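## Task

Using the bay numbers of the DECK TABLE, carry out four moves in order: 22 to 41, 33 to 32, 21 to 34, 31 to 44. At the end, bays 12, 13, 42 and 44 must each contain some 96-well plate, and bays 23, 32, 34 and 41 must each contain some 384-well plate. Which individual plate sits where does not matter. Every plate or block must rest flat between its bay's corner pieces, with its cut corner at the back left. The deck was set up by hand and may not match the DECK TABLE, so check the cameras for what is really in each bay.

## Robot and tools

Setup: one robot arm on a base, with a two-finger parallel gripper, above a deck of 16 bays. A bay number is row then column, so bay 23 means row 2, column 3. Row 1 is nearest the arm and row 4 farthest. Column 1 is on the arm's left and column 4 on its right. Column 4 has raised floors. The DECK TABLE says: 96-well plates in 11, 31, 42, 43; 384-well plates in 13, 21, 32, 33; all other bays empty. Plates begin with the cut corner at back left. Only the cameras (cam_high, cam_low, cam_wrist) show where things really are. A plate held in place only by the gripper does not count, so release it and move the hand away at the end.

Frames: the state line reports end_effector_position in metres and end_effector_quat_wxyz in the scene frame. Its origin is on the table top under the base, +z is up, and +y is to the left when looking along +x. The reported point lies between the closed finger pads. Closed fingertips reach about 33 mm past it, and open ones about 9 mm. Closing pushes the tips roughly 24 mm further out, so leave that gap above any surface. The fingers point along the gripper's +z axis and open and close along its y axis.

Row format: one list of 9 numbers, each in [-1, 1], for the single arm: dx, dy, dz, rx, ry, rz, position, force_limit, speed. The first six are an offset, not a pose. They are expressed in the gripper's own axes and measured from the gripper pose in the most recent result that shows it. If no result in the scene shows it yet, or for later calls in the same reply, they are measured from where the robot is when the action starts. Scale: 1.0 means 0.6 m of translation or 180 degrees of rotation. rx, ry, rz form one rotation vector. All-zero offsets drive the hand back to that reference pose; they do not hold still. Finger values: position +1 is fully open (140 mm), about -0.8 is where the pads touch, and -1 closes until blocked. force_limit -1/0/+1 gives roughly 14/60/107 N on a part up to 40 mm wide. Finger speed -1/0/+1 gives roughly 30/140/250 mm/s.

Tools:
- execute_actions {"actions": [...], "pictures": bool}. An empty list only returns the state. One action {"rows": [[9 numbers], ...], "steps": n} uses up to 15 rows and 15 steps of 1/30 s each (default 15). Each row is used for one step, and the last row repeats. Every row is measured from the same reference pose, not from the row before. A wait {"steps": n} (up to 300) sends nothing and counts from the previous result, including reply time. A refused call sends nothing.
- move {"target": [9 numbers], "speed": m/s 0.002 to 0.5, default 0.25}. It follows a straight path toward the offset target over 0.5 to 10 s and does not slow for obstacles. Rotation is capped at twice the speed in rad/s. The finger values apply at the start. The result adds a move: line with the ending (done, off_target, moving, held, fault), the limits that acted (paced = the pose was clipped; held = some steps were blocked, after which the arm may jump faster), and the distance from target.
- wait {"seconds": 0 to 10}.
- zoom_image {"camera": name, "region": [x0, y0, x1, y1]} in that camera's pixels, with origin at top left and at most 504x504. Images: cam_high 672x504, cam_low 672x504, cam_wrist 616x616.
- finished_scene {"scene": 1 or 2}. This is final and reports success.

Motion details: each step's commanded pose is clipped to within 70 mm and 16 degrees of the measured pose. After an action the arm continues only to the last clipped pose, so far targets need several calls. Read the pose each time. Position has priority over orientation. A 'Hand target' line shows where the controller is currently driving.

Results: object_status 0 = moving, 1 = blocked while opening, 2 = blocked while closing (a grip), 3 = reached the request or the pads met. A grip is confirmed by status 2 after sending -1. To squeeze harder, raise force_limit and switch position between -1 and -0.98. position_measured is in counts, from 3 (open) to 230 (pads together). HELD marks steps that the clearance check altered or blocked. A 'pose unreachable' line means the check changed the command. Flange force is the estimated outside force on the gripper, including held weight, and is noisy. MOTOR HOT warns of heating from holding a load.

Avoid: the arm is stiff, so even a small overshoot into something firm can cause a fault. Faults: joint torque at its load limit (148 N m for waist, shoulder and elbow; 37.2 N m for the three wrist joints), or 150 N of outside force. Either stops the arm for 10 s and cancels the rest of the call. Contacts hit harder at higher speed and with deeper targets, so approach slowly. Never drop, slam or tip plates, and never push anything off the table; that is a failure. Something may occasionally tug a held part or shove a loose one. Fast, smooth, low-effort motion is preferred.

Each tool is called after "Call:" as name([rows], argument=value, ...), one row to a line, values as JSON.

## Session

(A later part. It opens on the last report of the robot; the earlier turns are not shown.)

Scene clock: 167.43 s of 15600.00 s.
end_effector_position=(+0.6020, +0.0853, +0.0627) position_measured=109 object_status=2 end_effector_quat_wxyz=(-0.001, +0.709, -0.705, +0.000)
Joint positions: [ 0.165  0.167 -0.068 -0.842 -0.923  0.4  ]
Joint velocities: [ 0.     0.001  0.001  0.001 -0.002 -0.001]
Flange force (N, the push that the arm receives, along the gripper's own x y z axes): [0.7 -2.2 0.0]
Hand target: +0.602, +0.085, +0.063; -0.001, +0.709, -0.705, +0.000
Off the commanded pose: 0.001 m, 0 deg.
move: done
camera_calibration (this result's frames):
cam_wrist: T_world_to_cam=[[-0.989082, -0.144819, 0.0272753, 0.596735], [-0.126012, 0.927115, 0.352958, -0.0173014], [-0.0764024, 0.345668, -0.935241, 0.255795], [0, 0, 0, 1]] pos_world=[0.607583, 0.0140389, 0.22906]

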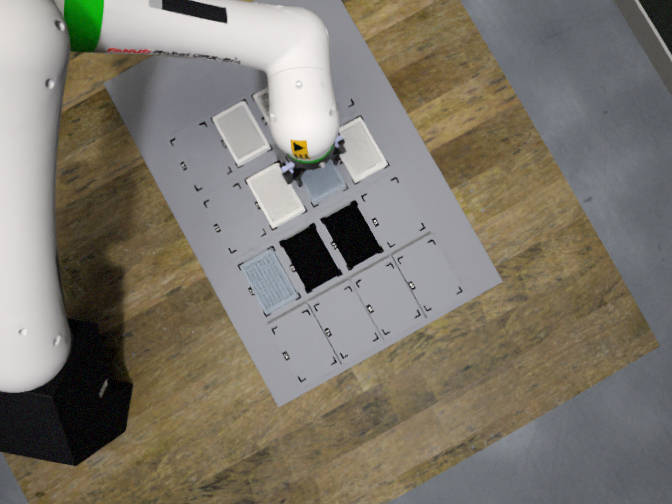

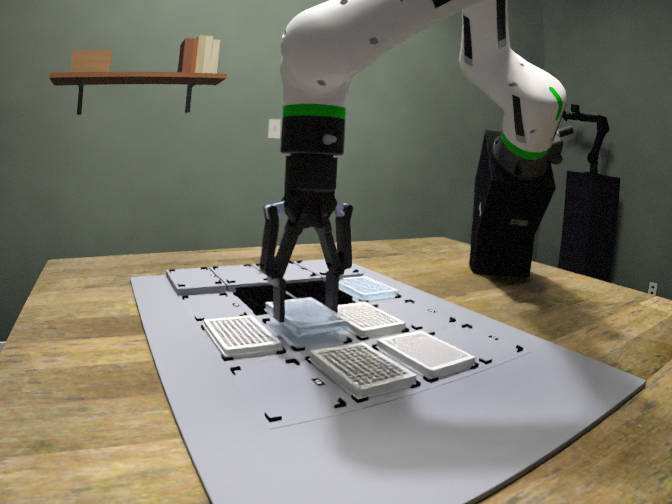

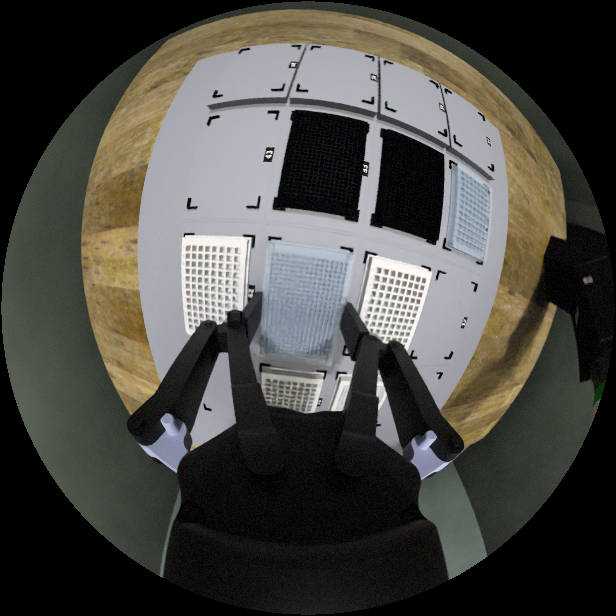

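Call:
execute_actions([
  {"rows": [[0.0001,0.00002,0.00067,0,0,0,-1,-0.3,-0.5],[0.0004,0.00005,0.00267,0,0,0,-1,-0.3,-0.5],[0.0008,0.0001,0.006,0,0,0,-1,-0.3,-0.5],[0.0011,0.00014,0.01033,0,0,0,-1,-0.3,-0.5],[0.0013,0.00017,0.01483,0,0,0,-1,-0.3,-0.5],[0.00142,0.00017,0.019,0,0,0,-1,-0.3,-0.5],[0.00142,0.00017,0.0225,0,0,0,-1,-0.3,-0.5],[0.00142,0.00017,0.02517,0,0,0,-1,-0.3,-0.5],[0.00142,0.00017,0.02717,0,0,0,-1,-0.3,-0.5],[0.00142,0.00017,0.02867,0,0,0,-1,-0.3,-0.5],[0.00142,0.00017,0.03,0,0,0,-1,-0.3,-0.5],[0.00142,0.00017,0.03117,0,0,0,-1,-0.3,-0.5],[0.00142,0.00017,0.03217,0,0,0,-1,-0.3,-0.5],[0.00142,0.00017,0.03283,0,0,0,-1,-0.3,-0.5],[0.00142,0.00017,0.03333,0,0,0,-1,-0.3,-0.5]], "steps": 15},
], pictures=false)

Call:
execute_actions([
  {"steps": 5},
], pictures=false)

Call:
execute_actions([
  {"rows": [[0,0,0,0,0,0,0.4,-0.3,0],[0,0,0,0,0,0,0.4,-0.3,0],[0,0,-0.00018,0,0,0,0.4,-0.3,0],[0,0,-0.00121,0,0,0,0.4,-0.3,0],[0,0,-0.0034,0,0,0,0.4,-0.3,0],[0,0,-0.0066,0,0,0,0.4,-0.3,0],[0,0,-0.01042,0,0,0,0.4,-0.3,0],[0,0,-0.01423,0,0,0,0.4,-0.3,0],[0,0,-0.01744,0,0,0,0.4,-0.3,0],[0,0,-0.01963,0,0,0,0.4,-0.3,0],[0,0,-0.02065,0,0,0,0.4,-0.3,0],[0,0,-0.02083,0,0,0,0.4,-0.3,0]], "steps": 15},
], pictures=false)

Call:
move(target=[-0.0008, 0.17867, 0, 0, 0, 0, 0.4, -0.3, 0], speed=0.2)

Call:
zoom_image(camera="cam_wrist", region=[165, 220, 385, 380])

Call:
execute_actions([
  {"rows": [[0,0,0.00019,0,0,0,0.4,-0.3,0],[0,0,0.00125,0,0,0,0.4,-0.3,0],[0,0,0.00353,0,0,0,0.4,-0.3,0],[0,0,0.00687,0,0,0,0.4,-0.3,0],[0,0,0.01083,0,0,0,0.4,-0.3,0],[0,0,0.0148,0,0,0,0.4,-0.3,0],[0,0,0.01814,0,0,0,0.4,-0.3,0],[0,0,0.02041,0,0,0,0.4,-0.3,0],[0,0,0.02147,0,0,0,0.4,-0.3,0],[0,0,0.02167,0,0,0,-1,-0.3,-0.5]], "steps": 15},
], pictures=false)

Call:
execute_actions([
  {"steps": 4},
], pictures=false)

Call:
execute_actions([
  {"rows": [[0,0,-0.00013,0,0,0,-1,-0.3,-0.5],[0,0,-0.0009,0,0,0,-1,-0.3,-0.5],[0,0,-0.00258,0,0,0,-1,-0.3,-0.5],[0,0,-0.00513,0,0,0,-1,-0.3,-0.5],[0,0,-0.0083,0,0,0,-1,-0.3,-0.5],[0,0,-0.0117,0,0,0,-1,-0.3,-0.5],[0,0,-0.01487,0,0,0,-1,-0.3,-0.5],[0,0,-0.01742,0,0,0,-1,-0.3,-0.5],[0,0,-0.0191,0,0,0,-1,-0.3,-0.5],[0,0,-0.01987,0,0,0,-1,-0.3,-0.5],[0,0,-0.02,0,0,0,-1,-0.3,-0.5]], "steps": 14},
])

Call:
zoom_image(camera="cam_wrist", region=[235, 225, 295, 265])

Call:
zoom_image(camera="cam_wrist", region=[325, 235, 385, 275])

Call:
move(target=[-0.00063, 0.17883, 0, 0, 0, 0, -1, -0.3, -0.5], speed=0.3)

Call:
zoom_image(camera="cam_wrist", region=[235, 225, 295, 265])

Call:
zoom_image(camera="cam_wrist", region=[325, 235, 385, 275])

Scene clock: 195.80 s of 15600.00 s.
end_effector_position=(+0.6020, +0.0844, +0.0437) position_measured=109 object_status=2 end_effector_quat_wxyz=(-0.001, +0.709, -0.705, +0.000)
Joint positions: [ 0.185  0.198 -0.062 -0.852 -0.892  0.408]
Joint velocities: [ 0.018  0.026  0.007 -0.008  0.029  0.004]
Flange force (N, the push that the arm receives, along the gripper's own x y z axes): [4.2 -1.0 2.5]
Hand target: +0.602, +0.084, +0.043; -0.001, +0.709, -0.705, +0.000
Off the commanded pose: 0.001 m, 0 deg.
Steps of this call (steps 1 to 90: nothing new was sent; then 24.87 s passed at rest; steps 91 to 105: all 15 steps of this action). Readings (end_effector_position | what the end effector reports):
91: (+0.6020, +0.0853, +0.0626) | position_measured=109 object_status=2
92: (+0.6019, +0.0853, +0.0625) | position_measured=109 object_status=2
94: (+0.6018, +0.0848, +0.0608) | position_measured=109 object_status=2
98: (+0.6018, +0.0844, +0.0524) | position_measured=109 object_status=2
105: the state above

Scene clock: 195.97 s of 15600.00 s.
end_effector_position=(+0.6020, +0.0844, +0.0428) position_measured=109 object_status=2 end_effector_quat_wxyz=(-0.001, +0.709, -0.705, +0.000)
Joint positions: [ 0.187  0.2   -0.062 -0.852 -0.89   0.408]
Joint velocities: [ 0.001  0.001 -0.002  0.    -0.002  0.   ]
Flange force (N, the push that the arm receives, along the gripper's own x y z axes): [3.8 -2.4 1.4]
Hand target: +0.602, +0.084, +0.043; -0.001, +0.709, -0.705, +0.000
Off the commanded pose: 0.000 m, 0 deg.
Steps of this call (steps 1 to 5: nothing new was sent). Readings (end_effector_position | what the end effector reports):
1: (+0.6020, +0.0844, +0.0433) | position_measured=109 object_status=2
2: (+0.6020, +0.0844, +0.0430) | position_measured=109 object_status=2
4: (+0.6020, +0.0844, +0.0428) | position_measured=109 object_status=2
5: the state above

Scene clock: 196.47 s of 15600.00 s.
end_effector_position=(+0.6020, +0.0844, +0.0550) position_measured=78 object_status=3 end_effector_quat_wxyz=(-0.001, +0.709, -0.705, +0.000)
Joint positions: [ 0.172  0.18  -0.066 -0.847 -0.911  0.405]
Joint velocities: [-0.005 -0.006 -0.     0.002 -0.009 -0.001]
Flange force (N, the push that the arm receives, along the gripper's own x y z axes): [4.6 -2.4 -2.5]
Hand target: +0.602, +0.084, +0.055; -0.001, +0.709, -0.705, +0.000
Off the commanded pose: 0.000 m, 0 deg.
Steps of this call (steps 1 to 15: all 15 steps of this action). Readings (end_effector_position | what the end effector reports):
1: (+0.6020, +0.0844, +0.0428) | position_measured=109 object_status=0
2: (+0.6020, +0.0844, +0.0428) | position_measured=109 object_status=0
4: (+0.6020, +0.0844, +0.0428) | position_measured=89 object_status=0
8: (+0.6023, +0.0847, +0.0465) | position_measured=78 object_status=0
15: the state above

Scene clock: 197.67 s of 15600.00 s.
end_effector_position=(+0.4947, +0.0838, +0.0549) position_measured=78 object_status=3 end_effector_quat_wxyz=(-0.001, +0.709, -0.705, +0.000)
Joint positions: [ 0.196  0.028 -0.352 -0.931 -0.809  0.523]
Joint velocities: [ 0.001 -0.001 -0.003 -0.     0.001  0.001]
Flange force (N, the push that the arm receives, along the gripper's own x y z axes): [1.6 -0.8 -1.4]
Hand target: +0.495, +0.084, +0.055; -0.001, +0.709, -0.705, +0.000
Off the commanded pose: 0.000 m, 0 deg.
move: done
camera_calibration (this result's frames):
cam_wrist: T_world_to_cam=[[-0.989093, -0.144758, 0.0271919, 0.490617], [-0.125989, 0.927137, 0.352907, -0.0267165], [-0.0762969, 0.345632, -0.935263, 0.240831], [0, 0, 0, 1]] pos_world=[0.500274, 0.0125516, 0.221328]

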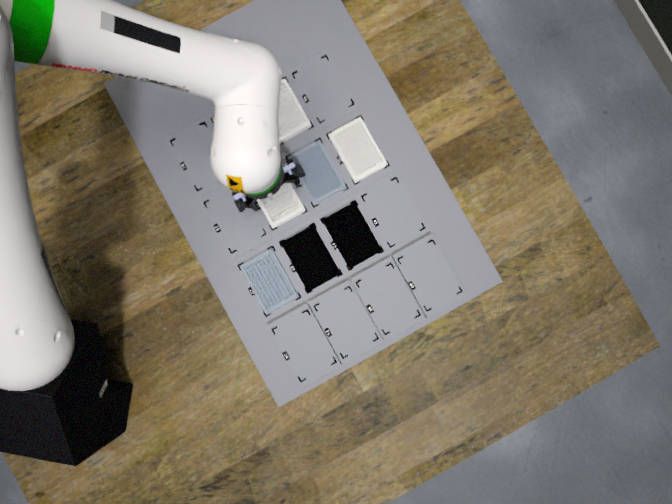

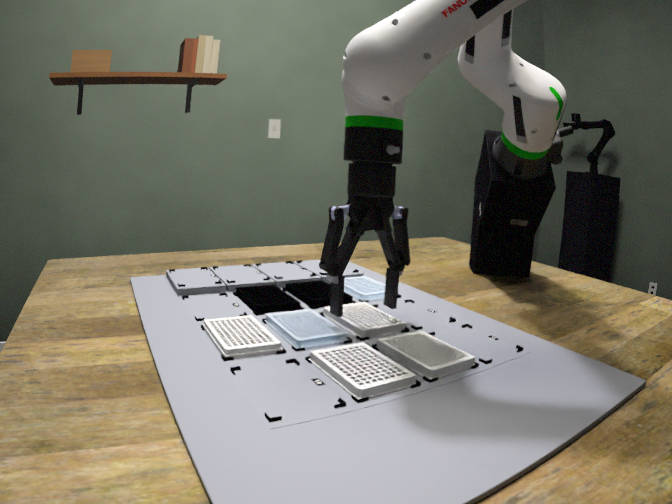

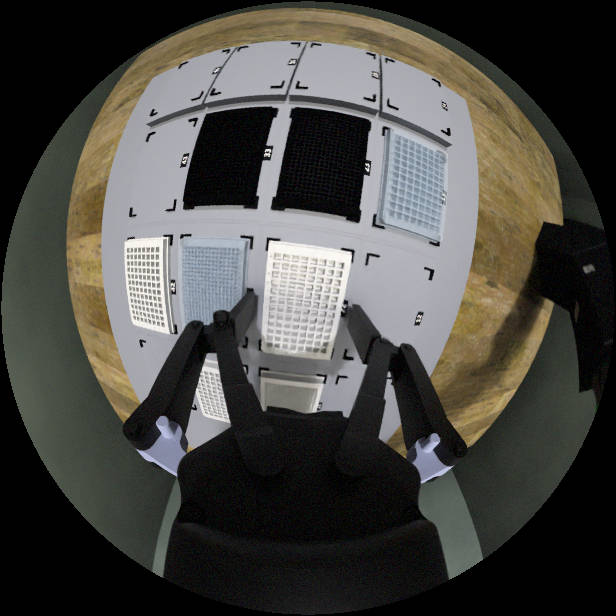

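Region (165, 220, 385, 380) of cam_wrist's 616x616 image, scaled by 2.291, with more detail than that image has; it fills the top 367 rows of this view, and the rest is white.

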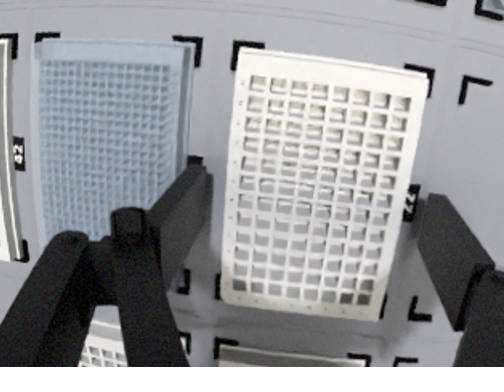

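Scene clock: 198.17 s of 15600.00 s.
end_effector_position=(+0.4948, +0.0838, +0.0421) position_measured=99 object_status=0 end_effector_quat_wxyz=(-0.001, +0.709, -0.705, +0.000)
Joint positions: [ 0.212  0.053 -0.346 -0.944 -0.785  0.533]
Joint velocities: [ 0.001  0.002  0.001 -0.002  0.005  0.001]
Flange force (N, the push that the arm receives, along the gripper's own x y z axes): [4.0 -1.1 -1.4]
Hand target: +0.495, +0.084, +0.042; -0.001, +0.709, -0.705, +0.000
Off the commanded pose: 0.000 m, 0 deg.
Steps of this call (steps 1 to 15: all 15 steps of this action). Readings (end_effector_position | what the end effector reports):
1: (+0.4947, +0.0838, +0.0549) | position_measured=78 object_status=3
2: (+0.4948, +0.0838, +0.0549) | position_measured=78 object_status=3
4: (+0.4946, +0.0838, +0.0539) | position_measured=78 object_status=3
8: (+0.4946, +0.0838, +0.0471) | position_measured=78 object_status=3
15: the state above

Scene clock: 198.30 s of 15600.00 s.
end_effector_position=(+0.4948, +0.0838, +0.0420) position_measured=108 object_status=0 end_effector_quat_wxyz=(-0.001, +0.709, -0.705, +0.000)
Joint positions: [ 0.212  0.053 -0.346 -0.944 -0.785  0.533]
Joint velocities: [-0.    -0.     0.     0.002  0.001 -0.   ]
Flange force (N, the push that the arm receives, along the gripper's own x y z axes): [1.4 2.2 -29.4]
Hand target: +0.495, +0.084, +0.042; -0.001, +0.709, -0.705, +0.000
Off the commanded pose: 0.000 m, 0 deg.
Steps of this call (steps 1 to 4: nothing new was sent). Readings (end_effector_position | what the end effector reports):
1: (+0.4948, +0.0838, +0.0420) | position_measured=104 object_status=0
2: (+0.4948, +0.0838, +0.0420) | position_measured=108 object_status=0
4: the state above

Scene clock: 198.77 s of 15600.00 s.
end_effector_position=(+0.4948, +0.0838, +0.0538) position_measured=108 object_status=2 end_effector_quat_wxyz=(-0.001, +0.709, -0.705, +0.000)
Joint positions: [ 0.197  0.03  -0.351 -0.932 -0.807  0.524]
Joint velocities: [-0.004 -0.007 -0.002  0.003 -0.007 -0.003]
Flange force (N, the push that the arm receives, along the gripper's own x y z axes): [3.5 1.4 -0.9]
Hand target: +0.495, +0.084, +0.054; -0.001, +0.709, -0.705, +0.000
Off the commanded pose: 0.000 m, 0 deg.
Steps of this call (steps 1 to 14: all 14 steps of this action). Readings (end_effector_position | what the end effector reports):
1: (+0.4948, +0.0838, +0.0420) | position_measured=108 object_status=0
2: (+0.4948, +0.0838, +0.0420) | position_measured=108 object_status=0
4: (+0.4953, +0.0839, +0.0426) | position_measured=108 object_status=2
8: (+0.4949, +0.0839, +0.0483) | position_measured=108 object_status=2
14: the state above
camera_calibration (this result's frames):
cam_wrist: T_world_to_cam=[[-0.989086, -0.144827, 0.0271018, 0.490711], [-0.126084, 0.927119, 0.35292, -0.0262901], [-0.0762391, 0.345651, -0.935261, 0.239749], [0, 0, 0, 1]] pos_world=[0.500319, 0.012573, 0.220207]

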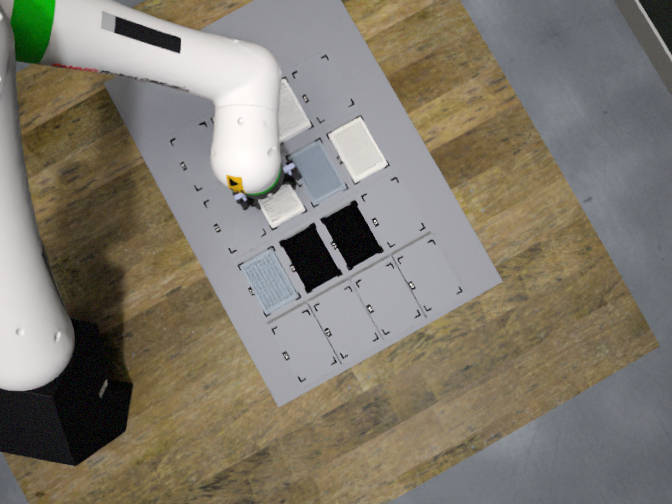

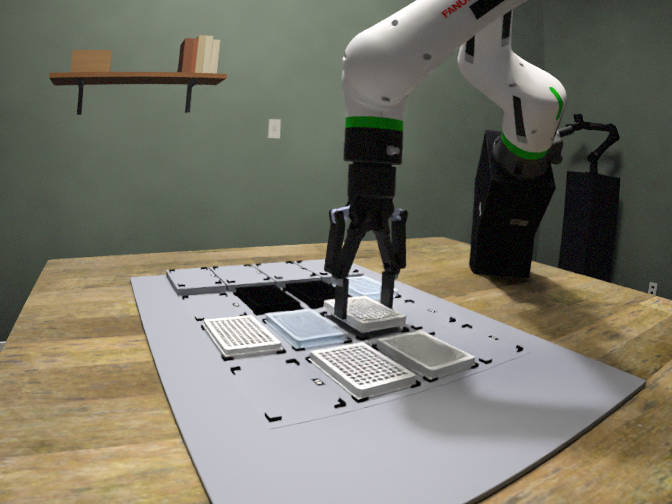

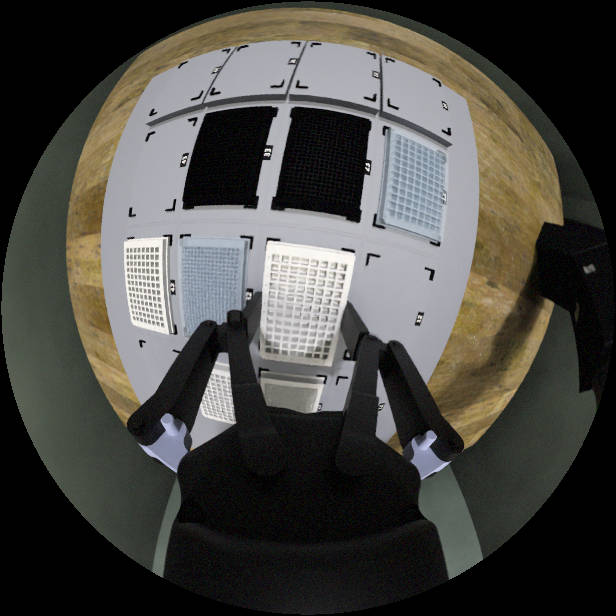

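Region (235, 225, 295, 265) of cam_wrist's 616x616 image, scaled by 8.400, with more detail than that image has.

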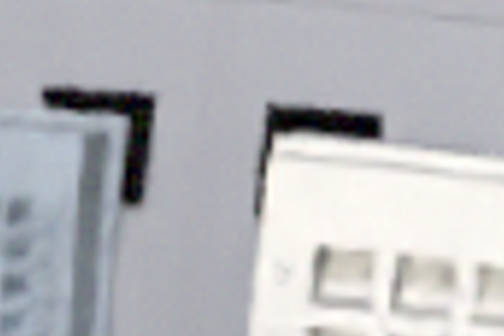

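Region (325, 235, 385, 275) of cam_wrist's 616x616 image, scaled by 8.400, with more detail than that image has.

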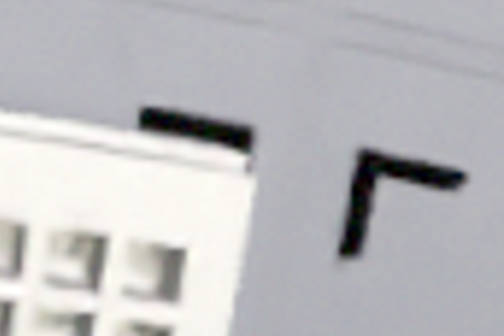

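Scene clock: 199.83 s of 15600.00 s.
end_effector_position=(+0.3875, +0.0831, +0.0537) position_measured=108 object_status=2 end_effector_quat_wxyz=(-0.001, +0.709, -0.705, +0.000)
Joint positions: [ 0.227 -0.11  -0.612 -1.036 -0.717  0.648]
Joint velocities: [-0.002 -0.001 -0.001 -0.     0.     0.001]
Flange force (N, the push that the arm receives, along the gripper's own x y z axes): [9.5 -1.5 -0.5]
Hand target: +0.387, +0.083, +0.054; -0.001, +0.709, -0.705, +0.000
Off the commanded pose: 0.000 m, 0 deg.
move: done
camera_calibration (this result's frames):
cam_wrist: T_world_to_cam=[[-0.989072, -0.144913, 0.0271407, 0.38447], [-0.12615, 0.927109, 0.352924, -0.0390834], [-0.0763058, 0.345643, -0.935258, 0.231708], [0, 0, 0, 1]] pos_world=[0.393019, 0.0118611, 0.220065]

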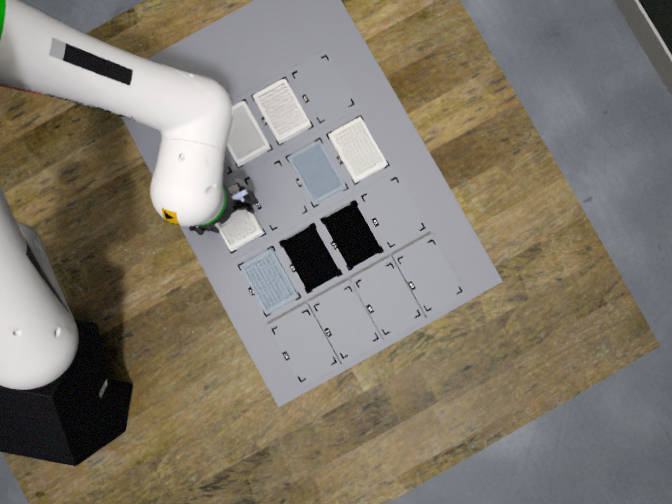

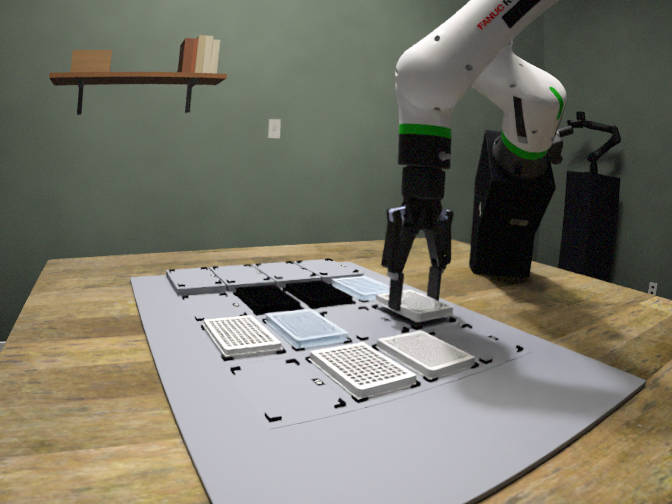

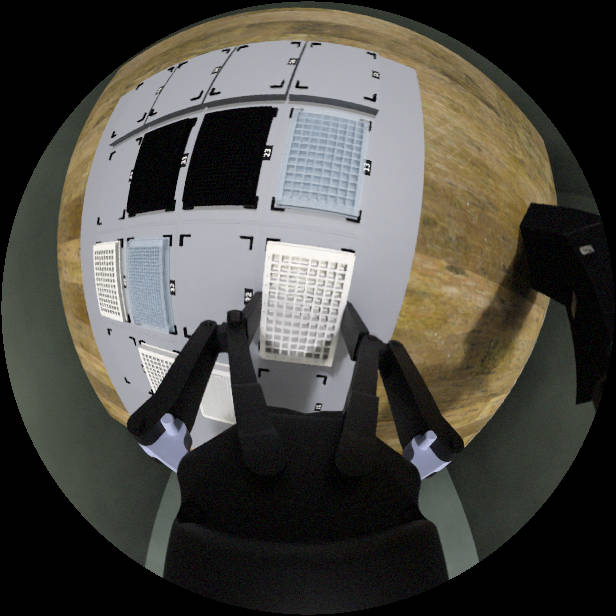

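Region (235, 225, 295, 265) of cam_wrist's 616x616 image, scaled by 8.400, with more detail than that image has.

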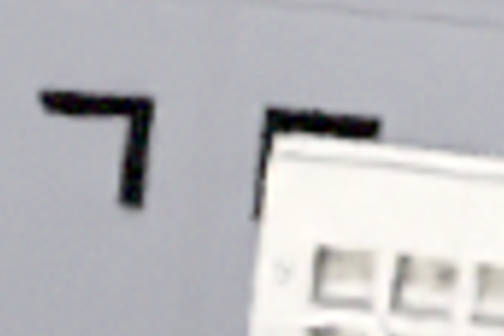

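Region (325, 235, 385, 275) of cam_wrist's 616x616 image, scaled by 8.400, with more detail than that image has.

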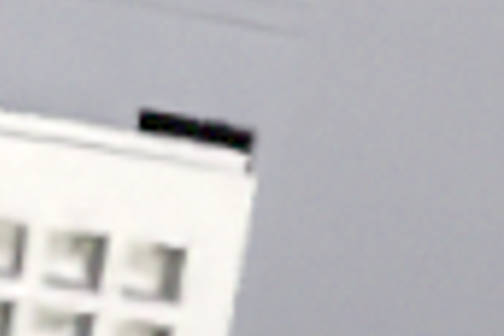

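Call:
execute_actions([
  {"rows": [[-0.0002,0,0.00058,0,0,0,-1,-0.3,-0.5],[-0.0005,0,0.00233,0,0,0,-1,-0.3,-0.5],[-0.0008,0,0.005,0,0,0,-1,-0.3,-0.5],[-0.00092,0,0.008,0,0,0,-1,-0.3,-0.5],[-0.00092,0,0.01067,0,0,0,-1,-0.3,-0.5],[-0.00092,0,0.01267,0,0,0,-1,-0.3,-0.5],[-0.00092,0,0.01417,0,0,0,-1,-0.3,-0.5],[-0.00092,0,0.0155,0,0,0,-1,-0.3,-0.5],[-0.00092,0,0.01667,0,0,0,-1,-0.3,-0.5],[-0.00092,0,0.01767,0,0,0,-1,-0.3,-0.5],[-0.00092,0,0.01833,0,0,0,-1,-0.3,-0.5],[-0.00092,0,0.01867,0,0,0,-1,-0.3,-0.5]], "steps": 15},
], pictures=false)

Call:
execute_actions([
  {"steps": 2},
], pictures=false)

Call:
execute_actions([
  {"rows": [[0,0,0,0,0,0,0.4,-0.3,0],[0,0,0,0,0,0,0.4,-0.3,0],[0,0,-0.00018,0,0,0,0.4,-0.3,0],[0,0,-0.00121,0,0,0,0.4,-0.3,0],[0,0,-0.0034,0,0,0,0.4,-0.3,0],[0,0,-0.0066,0,0,0,0.4,-0.3,0],[0,0,-0.01042,0,0,0,0.4,-0.3,0],[0,0,-0.01423,0,0,0,0.4,-0.3,0],[0,0,-0.01744,0,0,0,0.4,-0.3,0],[0,0,-0.01963,0,0,0,0.4,-0.3,0],[0,0,-0.02065,0,0,0,0.4,-0.3,0],[0,0,-0.02083,0,0,0,0.4,-0.3,0]], "steps": 15},
], pictures=false)

Call:
move(target=[-0.2730, -0.18083, 0, 0, 0, 0, 0.4, -0.3, 0], speed=0.4)

Call:
zoom_image(camera="cam_wrist", region=[225, 100, 485, 300])

Call:
execute_actions([
  {"rows": [[0,0,0.00019,0,0,0,0.4,-0.3,0],[0,0,0.00128,0,0,0,0.4,-0.3,0],[0,0,0.00361,0,0,0,0.4,-0.3,0],[0,0,0.00703,0,0,0,0.4,-0.3,0],[0,0,0.01108,0,0,0,0.4,-0.3,0],[0,0,0.01514,0,0,0,0.4,-0.3,0],[0,0,0.01855,0,0,0,0.4,-0.3,0],[0,0,0.02088,0,0,0,0.4,-0.3,0],[0,0,0.02197,0,0,0,0.4,-0.3,0],[0,0,0.02217,0,0,0,-1,-0.3,-0.5]], "steps": 15},
], pictures=false)

Call:
execute_actions([
  {"steps": 4},
], pictures=false)

Call:
execute_actions([
  {"rows": [[0,0,-0.00013,0,0,0,-1,-0.3,-0.5],[0,0,-0.00095,0,0,0,-1,-0.3,-0.5],[0,0,-0.00281,0,0,0,-1,-0.3,-0.5],[0,0,-0.00578,0,0,0,-1,-0.3,-0.5],[0,0,-0.00971,0,0,0,-1,-0.3,-0.5],[0,0,-0.01427,0,0,0,-1,-0.3,-0.5],[0,0,-0.01906,0,0,0,-1,-0.3,-0.5],[0,0,-0.02363,0,0,0,-1,-0.3,-0.5],[0,0,-0.02755,0,0,0,-1,-0.3,-0.5],[0,0,-0.03052,0,0,0,-1,-0.3,-0.5],[0,0,-0.03238,0,0,0,-1,-0.3,-0.5],[0,0,-0.0332,0,0,0,-1,-0.3,-0.5],[0,0,-0.03333,0,0,0,-1,-0.3,-0.5]], "steps": 15},
])

Call:
zoom_image(camera="cam_wrist", region=[235, 225, 295, 265])

Call:
zoom_image(camera="cam_wrist", region=[325, 235, 385, 275])

Call:
move(target=[0.00293, -0.3575, 0.0008, 0, 0, 0, -1, -0.3, -0.5], speed=0.4)

Call:
zoom_image(camera="cam_wrist", region=[235, 225, 295, 265])

Call:
zoom_image(camera="cam_wrist", region=[325, 235, 385, 275])

Scene clock: 240.53 s of 15600.00 s.
end_effector_position=(+0.3875, +0.0837, +0.0427) position_measured=108 object_status=2 end_effector_quat_wxyz=(-0.001, +0.709, -0.705, +0.000)
Joint positions: [ 0.243 -0.081 -0.605 -1.057 -0.695  0.667]
Joint velocities: [ 0.002  0.007  0.    -0.007  0.004  0.007]
Flange force (N, the push that the arm receives, along the gripper's own x y z axes): [13.2 -4.7 6.0]
Hand target: +0.388, +0.084, +0.043; -0.001, +0.709, -0.705, +0.000
Off the commanded pose: 0.000 m, 0 deg.
Steps of this call (steps 1 to 90: nothing new was sent; then 37.20 s passed at rest; steps 91 to 105: all 15 steps of this action). Readings (end_effector_position | what the end effector reports):
91: (+0.3875, +0.0830, +0.0537) | position_measured=108 object_status=2
92: (+0.3875, +0.0831, +0.0536) | position_measured=108 object_status=2
94: (+0.3872, +0.0832, +0.0522) | position_measured=108 object_status=2
98: (+0.3874, +0.0836, +0.0469) | position_measured=108 object_status=2
105: the state above

Scene clock: 240.60 s of 15600.00 s.
end_effector_position=(+0.3875, +0.0837, +0.0426) position_measured=108 object_status=2 end_effector_quat_wxyz=(-0.001, +0.709, -0.705, +0.000)
Joint positions: [ 0.243 -0.08  -0.605 -1.057 -0.694  0.667]
Joint velocities: [ 0.     0.002 -0.001 -0.002  0.001  0.001]
Flange force (N, the push that the arm receives, along the gripper's own x y z axes): [7.9 -2.9 4.5]
Hand target: +0.388, +0.084, +0.043; -0.001, +0.709, -0.705, +0.000
Off the commanded pose: 0.000 m, 0 deg.
Steps of this call (steps 1 to 2: nothing new was sent). Readings (end_effector_position | what the end effector reports):
1: (+0.3875, +0.0837, +0.0426) | position_measured=108 object_status=2
2: the state above

Scene clock: 241.10 s of 15600.00 s.
end_effector_position=(+0.3875, +0.0836, +0.0548) position_measured=78 object_status=3 end_effector_quat_wxyz=(-0.001, +0.709, -0.705, +0.000)
Joint positions: [ 0.228 -0.114 -0.613 -1.033 -0.718  0.644]
Joint velocities: [-0.004 -0.013 -0.005  0.011 -0.008 -0.012]
Flange force (N, the push that the arm receives, along the gripper's own x y z axes): [8.4 -2.0 2.1]
Hand target: +0.387, +0.084, +0.055; -0.001, +0.709, -0.705, +0.000
Off the commanded pose: 0.000 m, 0 deg.
Steps of this call (steps 1 to 15: all 15 steps of this action). Readings (end_effector_position | what the end effector reports):
1: (+0.3875, +0.0837, +0.0425) | position_measured=108 object_status=0
2: (+0.3875, +0.0837, +0.0425) | position_measured=108 object_status=0
4: (+0.3875, +0.0837, +0.0425) | position_measured=89 object_status=0
8: (+0.3877, +0.0838, +0.0461) | position_measured=78 object_status=0
15: the state above

Scene clock: 242.53 s of 15600.00 s.
end_effector_position=(+0.4943, +0.2477, +0.0554) position_measured=78 object_status=3 end_effector_quat_wxyz=(-0.001, +0.709, -0.705, +0.000)
Joint positions: [ 0.67  -0.183 -0.388 -0.533 -0.623 -0.174]
Joint velocities: [ 0.007 -0.002 -0.002  0.012  0.006 -0.014]
Flange force (N, the push that the arm receives, along the gripper's own x y z axes): [3.0 -6.0 -1.0]
Hand target: +0.494, +0.248, +0.055; -0.000, +0.709, -0.705, +0.000
Off the commanded pose: 0.001 m, 0 deg.
move: done
camera_calibration (this result's frames):
cam_wrist: T_world_to_cam=[[-0.989021, -0.145116, 0.0279067, 0.51388], [-0.126131, 0.927367, 0.352253, -0.17889], [-0.0769973, 0.344865, -0.935489, 0.185052], [0, 0, 0, 1]] pos_world=[0.499923, 0.176651, 0.221788]

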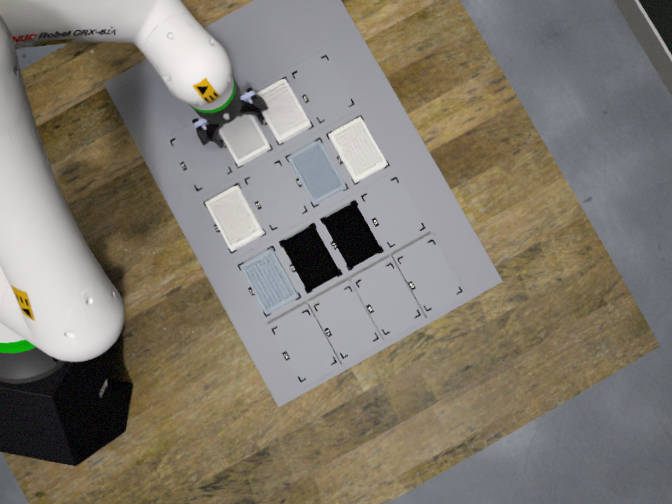

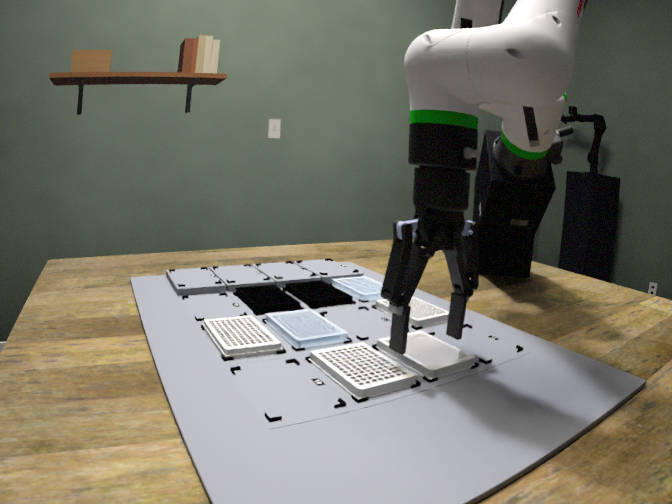

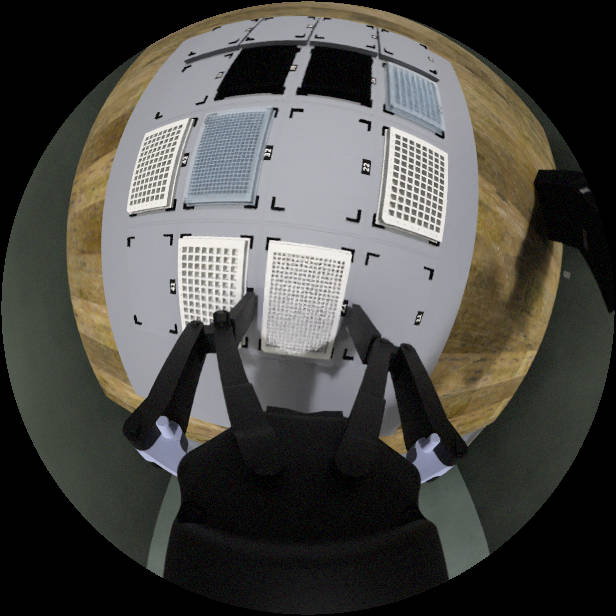

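Region (225, 100, 485, 300) of cam_wrist's 616x616 image, scaled by 1.938, with more detail than that image has; it fills the top 388 rows of this view, and the rest is white.

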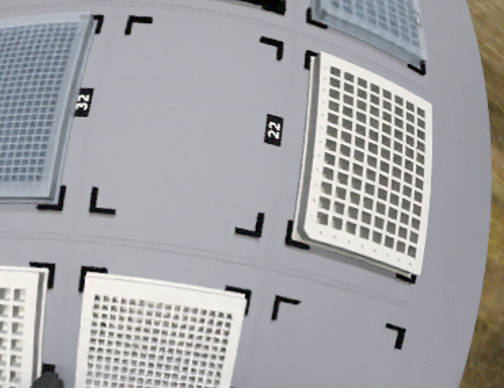

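Scene clock: 243.03 s of 15600.00 s.
end_effector_position=(+0.4943, +0.2477, +0.0422) position_measured=99 object_status=0 end_effector_quat_wxyz=(-0.001, +0.709, -0.705, +0.000)
Joint positions: [ 0.68  -0.153 -0.383 -0.541 -0.597 -0.167]
Joint velocities: [ 0.     0.003  0.001 -0.001  0.004  0.001]
Flange force (N, the push that the arm receives, along the gripper's own x y z axes): [5.5 -2.3 0.2]
Hand target: +0.494, +0.248, +0.042; -0.000, +0.709, -0.705, +0.000
Off the commanded pose: 0.000 m, 0 deg.
Steps of this call (steps 1 to 15: all 15 steps of this action). Readings (end_effector_position | what the end effector reports):
1: (+0.4942, +0.2477, +0.0554) | position_measured=78 object_status=3
2: (+0.4943, +0.2478, +0.0553) | position_measured=78 object_status=3
4: (+0.4942, +0.2475, +0.0544) | position_measured=78 object_status=3
8: (+0.4941, +0.2476, +0.0475) | position_measured=78 object_status=3
15: the state above

Scene clock: 243.17 s of 15600.00 s.
end_effector_position=(+0.4944, +0.2478, +0.0422) position_measured=108 object_status=0 end_effector_quat_wxyz=(-0.001, +0.709, -0.705, +0.000)
Joint positions: [ 0.68  -0.153 -0.383 -0.541 -0.597 -0.167]
Joint velocities: [-0.    -0.    -0.     0.001  0.001  0.   ]
Flange force (N, the push that the arm receives, along the gripper's own x y z axes): [7.3 0.0 -31.5]
Hand target: +0.494, +0.248, +0.042; -0.000, +0.709, -0.705, +0.000
Off the commanded pose: 0.000 m, 0 deg.
Steps of this call (steps 1 to 4: nothing new was sent). Readings (end_effector_position | what the end effector reports):
1: (+0.4943, +0.2478, +0.0422) | position_measured=104 object_status=0
2: (+0.4944, +0.2478, +0.0422) | position_measured=108 object_status=0
4: the state above

Scene clock: 243.67 s of 15600.00 s.
end_effector_position=(+0.4943, +0.2478, +0.0617) position_measured=108 object_status=2 end_effector_quat_wxyz=(-0.001, +0.709, -0.705, +0.000)
Joint positions: [ 0.665 -0.197 -0.39  -0.529 -0.636 -0.177]
Joint velocities: [-0.006 -0.018 -0.004  0.005 -0.019 -0.005]
Flange force (N, the push that the arm receives, along the gripper's own x y z axes): [9.2 -2.9 -2.9]
Hand target: +0.494, +0.248, +0.062; -0.001, +0.709, -0.705, +0.000
Off the commanded pose: 0.000 m, 0 deg.
Steps of this call (steps 1 to 15: all 15 steps of this action). Readings (end_effector_position | what the end effector reports):
1: (+0.4944, +0.2478, +0.0422) | position_measured=108 object_status=0
2: (+0.4944, +0.2478, +0.0422) | position_measured=108 object_status=0
4: (+0.4947, +0.2481, +0.0428) | position_measured=108 object_status=2
8: (+0.4943, +0.2479, +0.0496) | position_measured=108 object_status=2
15: the state above
camera_calibration (this result's frames):
cam_wrist: T_world_to_cam=[[-0.98901, -0.145228, 0.0277042, 0.513815], [-0.126301, 0.927321, 0.352312, -0.181077], [-0.0768564, 0.344942, -0.935472, 0.190893], [0, 0, 0, 1]] pos_world=[0.499969, 0.17669, 0.228136]

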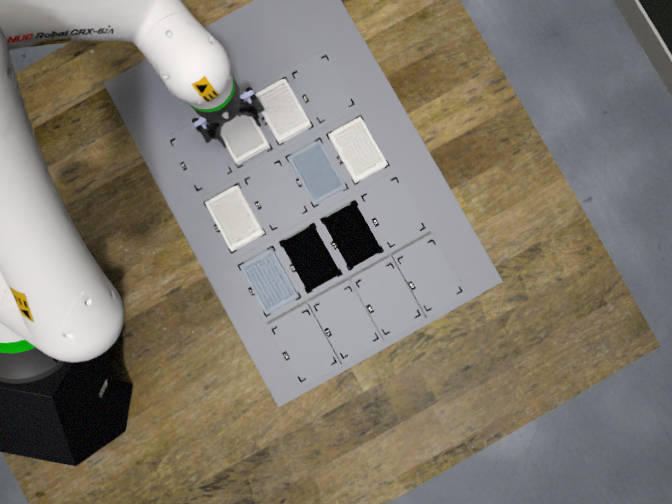

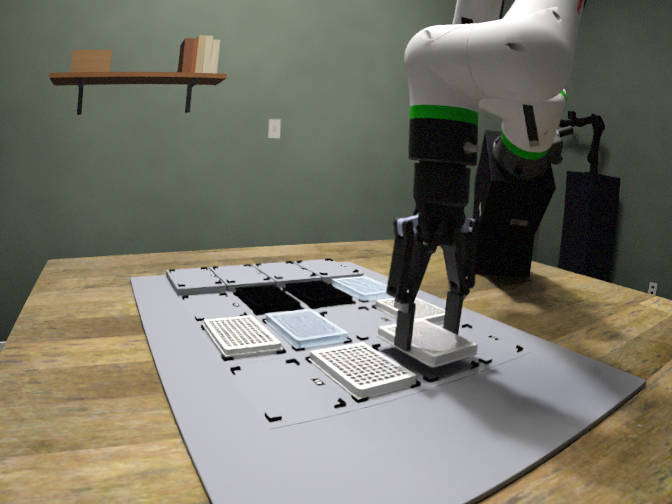

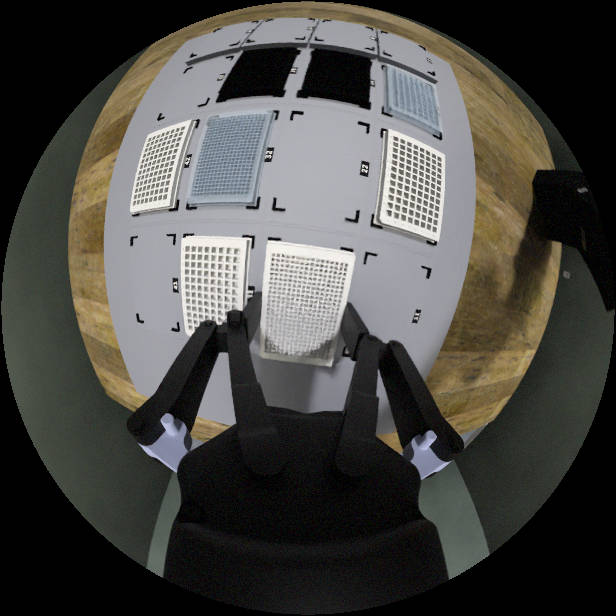

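Region (235, 225, 295, 265) of cam_wrist's 616x616 image, scaled by 8.400, with more detail than that image has.

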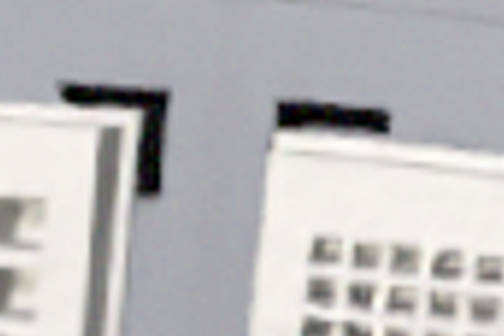

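Region (325, 235, 385, 275) of cam_wrist's 616x616 image, scaled by 8.400, with more detail than that image has.

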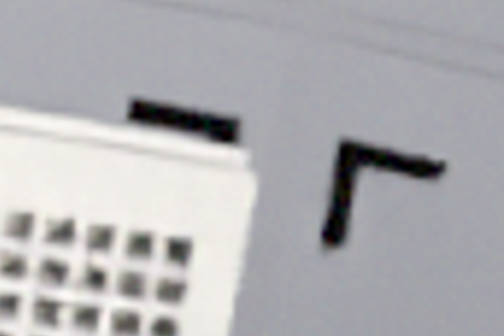

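Scene clock: 245.07 s of 15600.00 s.
end_effector_position=(+0.7089, +0.2487, +0.0622) position_measured=108 object_status=2 end_effector_quat_wxyz=(-0.001, +0.709, -0.705, +0.000)
Joint positions: [ 0.419  0.208  0.27  -0.586 -0.982 -0.074]
Joint velocities: [-0.     0.002  0.003 -0.002 -0.001 -0.   ]
Flange force (N, the push that the arm receives, along the gripper's own x y z axes): [2.5 -1.9 0.6]
Hand target: +0.709, +0.249, +0.062; -0.001, +0.709, -0.705, +0.000
Off the commanded pose: 0.001 m, 0 deg.
move: done; limits=paced
camera_calibration (this result's frames):
cam_wrist: T_world_to_cam=[[-0.988996, -0.145328, 0.0276962, 0.726155], [-0.126363, 0.927152, 0.352734, -0.154969], [-0.0769408, 0.345353, -0.935314, 0.207489], [0, 0, 0, 1]] pos_world=[0.714546, 0.177554, 0.228619]

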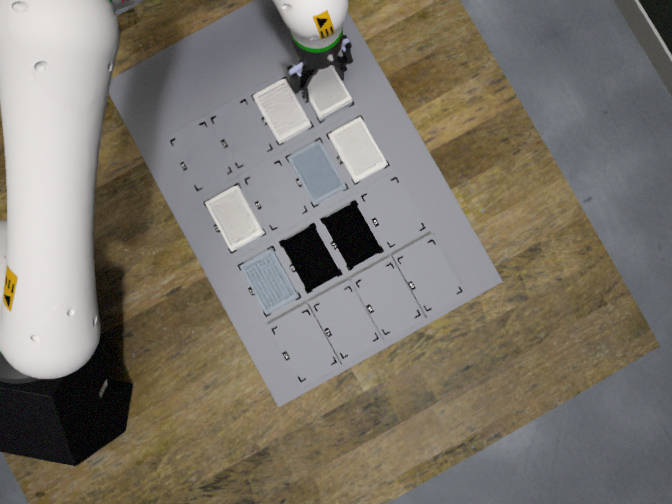

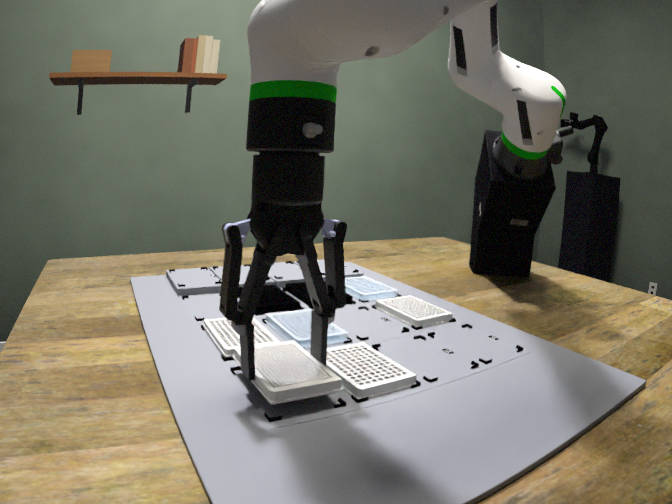

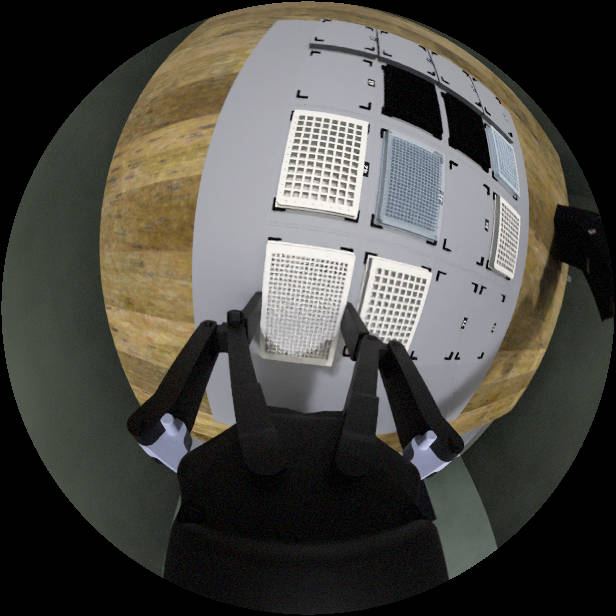

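Region (235, 225, 295, 265) of cam_wrist's 616x616 image, scaled by 8.400, with more detail than that image has.

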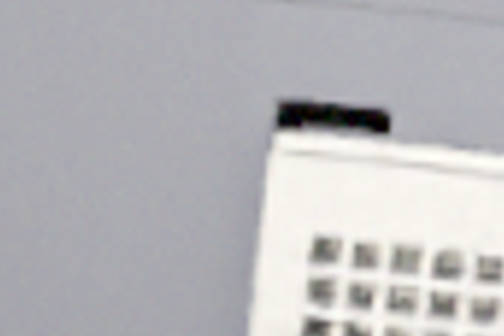

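Region (325, 235, 385, 275) of cam_wrist's 616x616 image, scaled by 8.400, with more detail than that image has.

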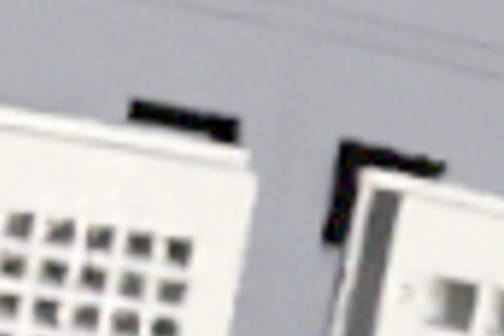

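Call:
execute_actions(actions=[])

Call:
zoom_image(camera="cam_wrist", region=[235, 225, 295, 265])

Call:
zoom_image(camera="cam_wrist", region=[325, 235, 385, 275])

Scene clock: 260.90 s of 15600.00 s.
end_effector_position=(+0.7089, +0.2487, +0.0622) position_measured=108 object_status=2 end_effector_quat_wxyz=(-0.001, +0.709, -0.705, +0.000)
Joint positions: [ 0.419  0.208  0.27  -0.586 -0.982 -0.074]
Joint velocities: [ 0.001 -0.    -0.001  0.002 -0.001  0.   ]
Flange force (N, the push that the arm receives, along the gripper's own x y z axes): [2.6 -4.0 0.9]
Hand target: +0.709, +0.249, +0.062; -0.001, +0.709, -0.705, +0.000
Off the commanded pose: 0.001 m, 0 deg.
Steps of this call (steps 1 to 90: nothing new was sent; then 12.83 s passed at rest). Readings (end_effector_position | what the end effector reports):
1: (+0.7089, +0.2487, +0.0622) | position_measured=108 object_status=2
2: (+0.7089, +0.2487, +0.0622) | position_measured=108 object_status=2
4: (+0.7089, +0.2487, +0.0622) | position_measured=108 object_status=2
8: (+0.7089, +0.2487, +0.0622) | position_measured=108 object_status=2
90: the state above
camera_calibration (this result's frames):
cam_wrist: T_world_to_cam=[[-0.988997, -0.145311, 0.0277482, 0.726178], [-0.126328, 0.927153, 0.352744, -0.154969], [-0.0769844, 0.345357, -0.935309, 0.207512], [0, 0, 0, 1]] pos_world=[0.714586, 0.177536, 0.228601]

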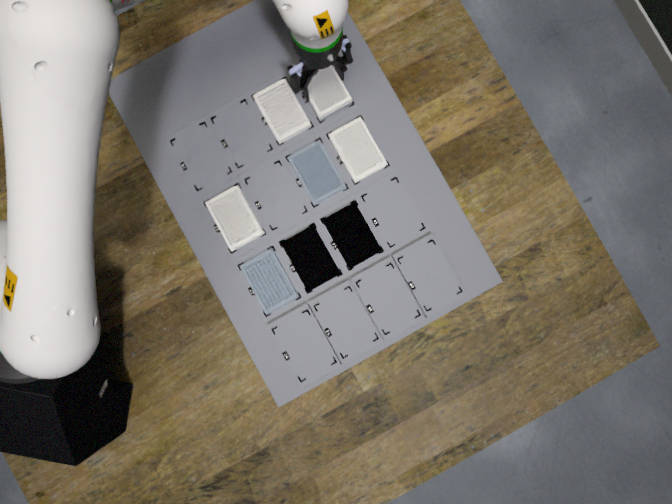

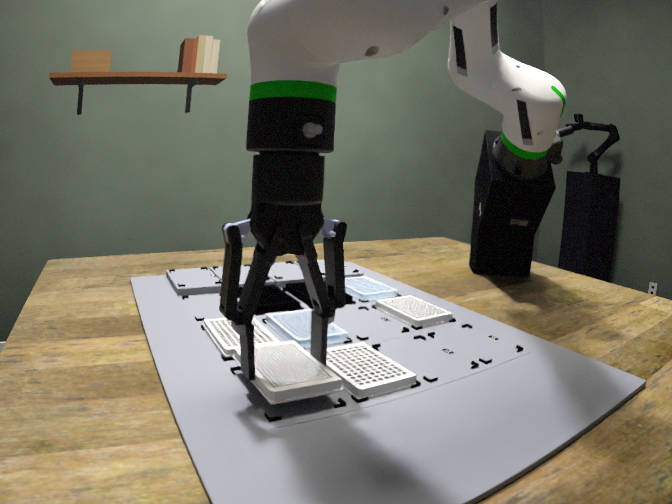

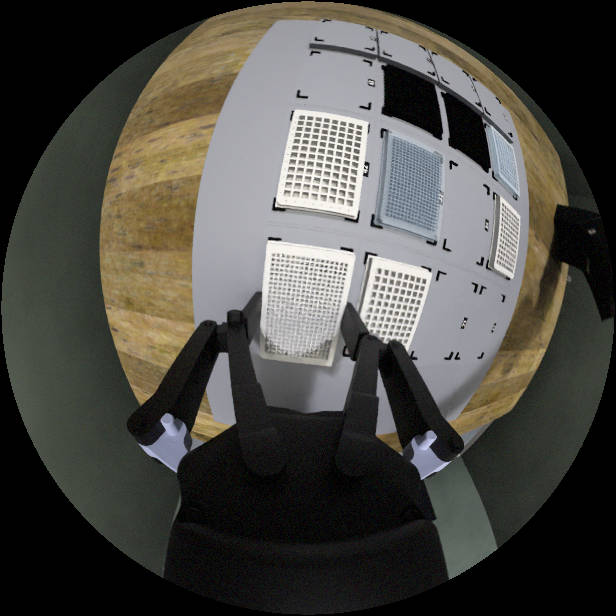

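Region (235, 225, 295, 265) of cam_wrist's 616x616 image, scaled by 8.400, with more detail than that image has.

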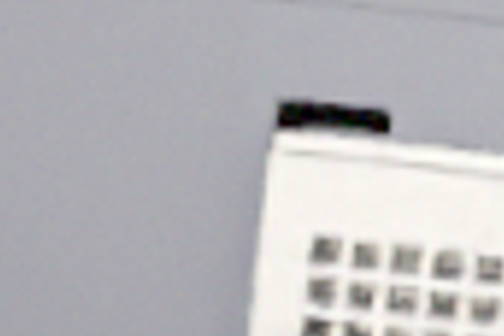

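Region (325, 235, 385, 275) of cam_wrist's 616x616 image, scaled by 8.400, with more detail than that image has.

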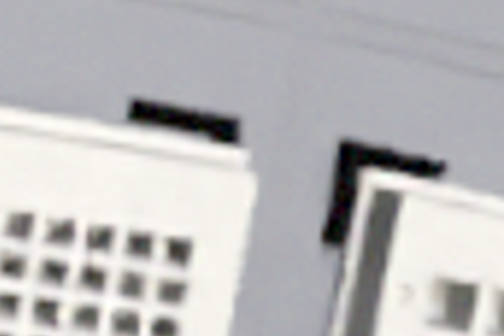

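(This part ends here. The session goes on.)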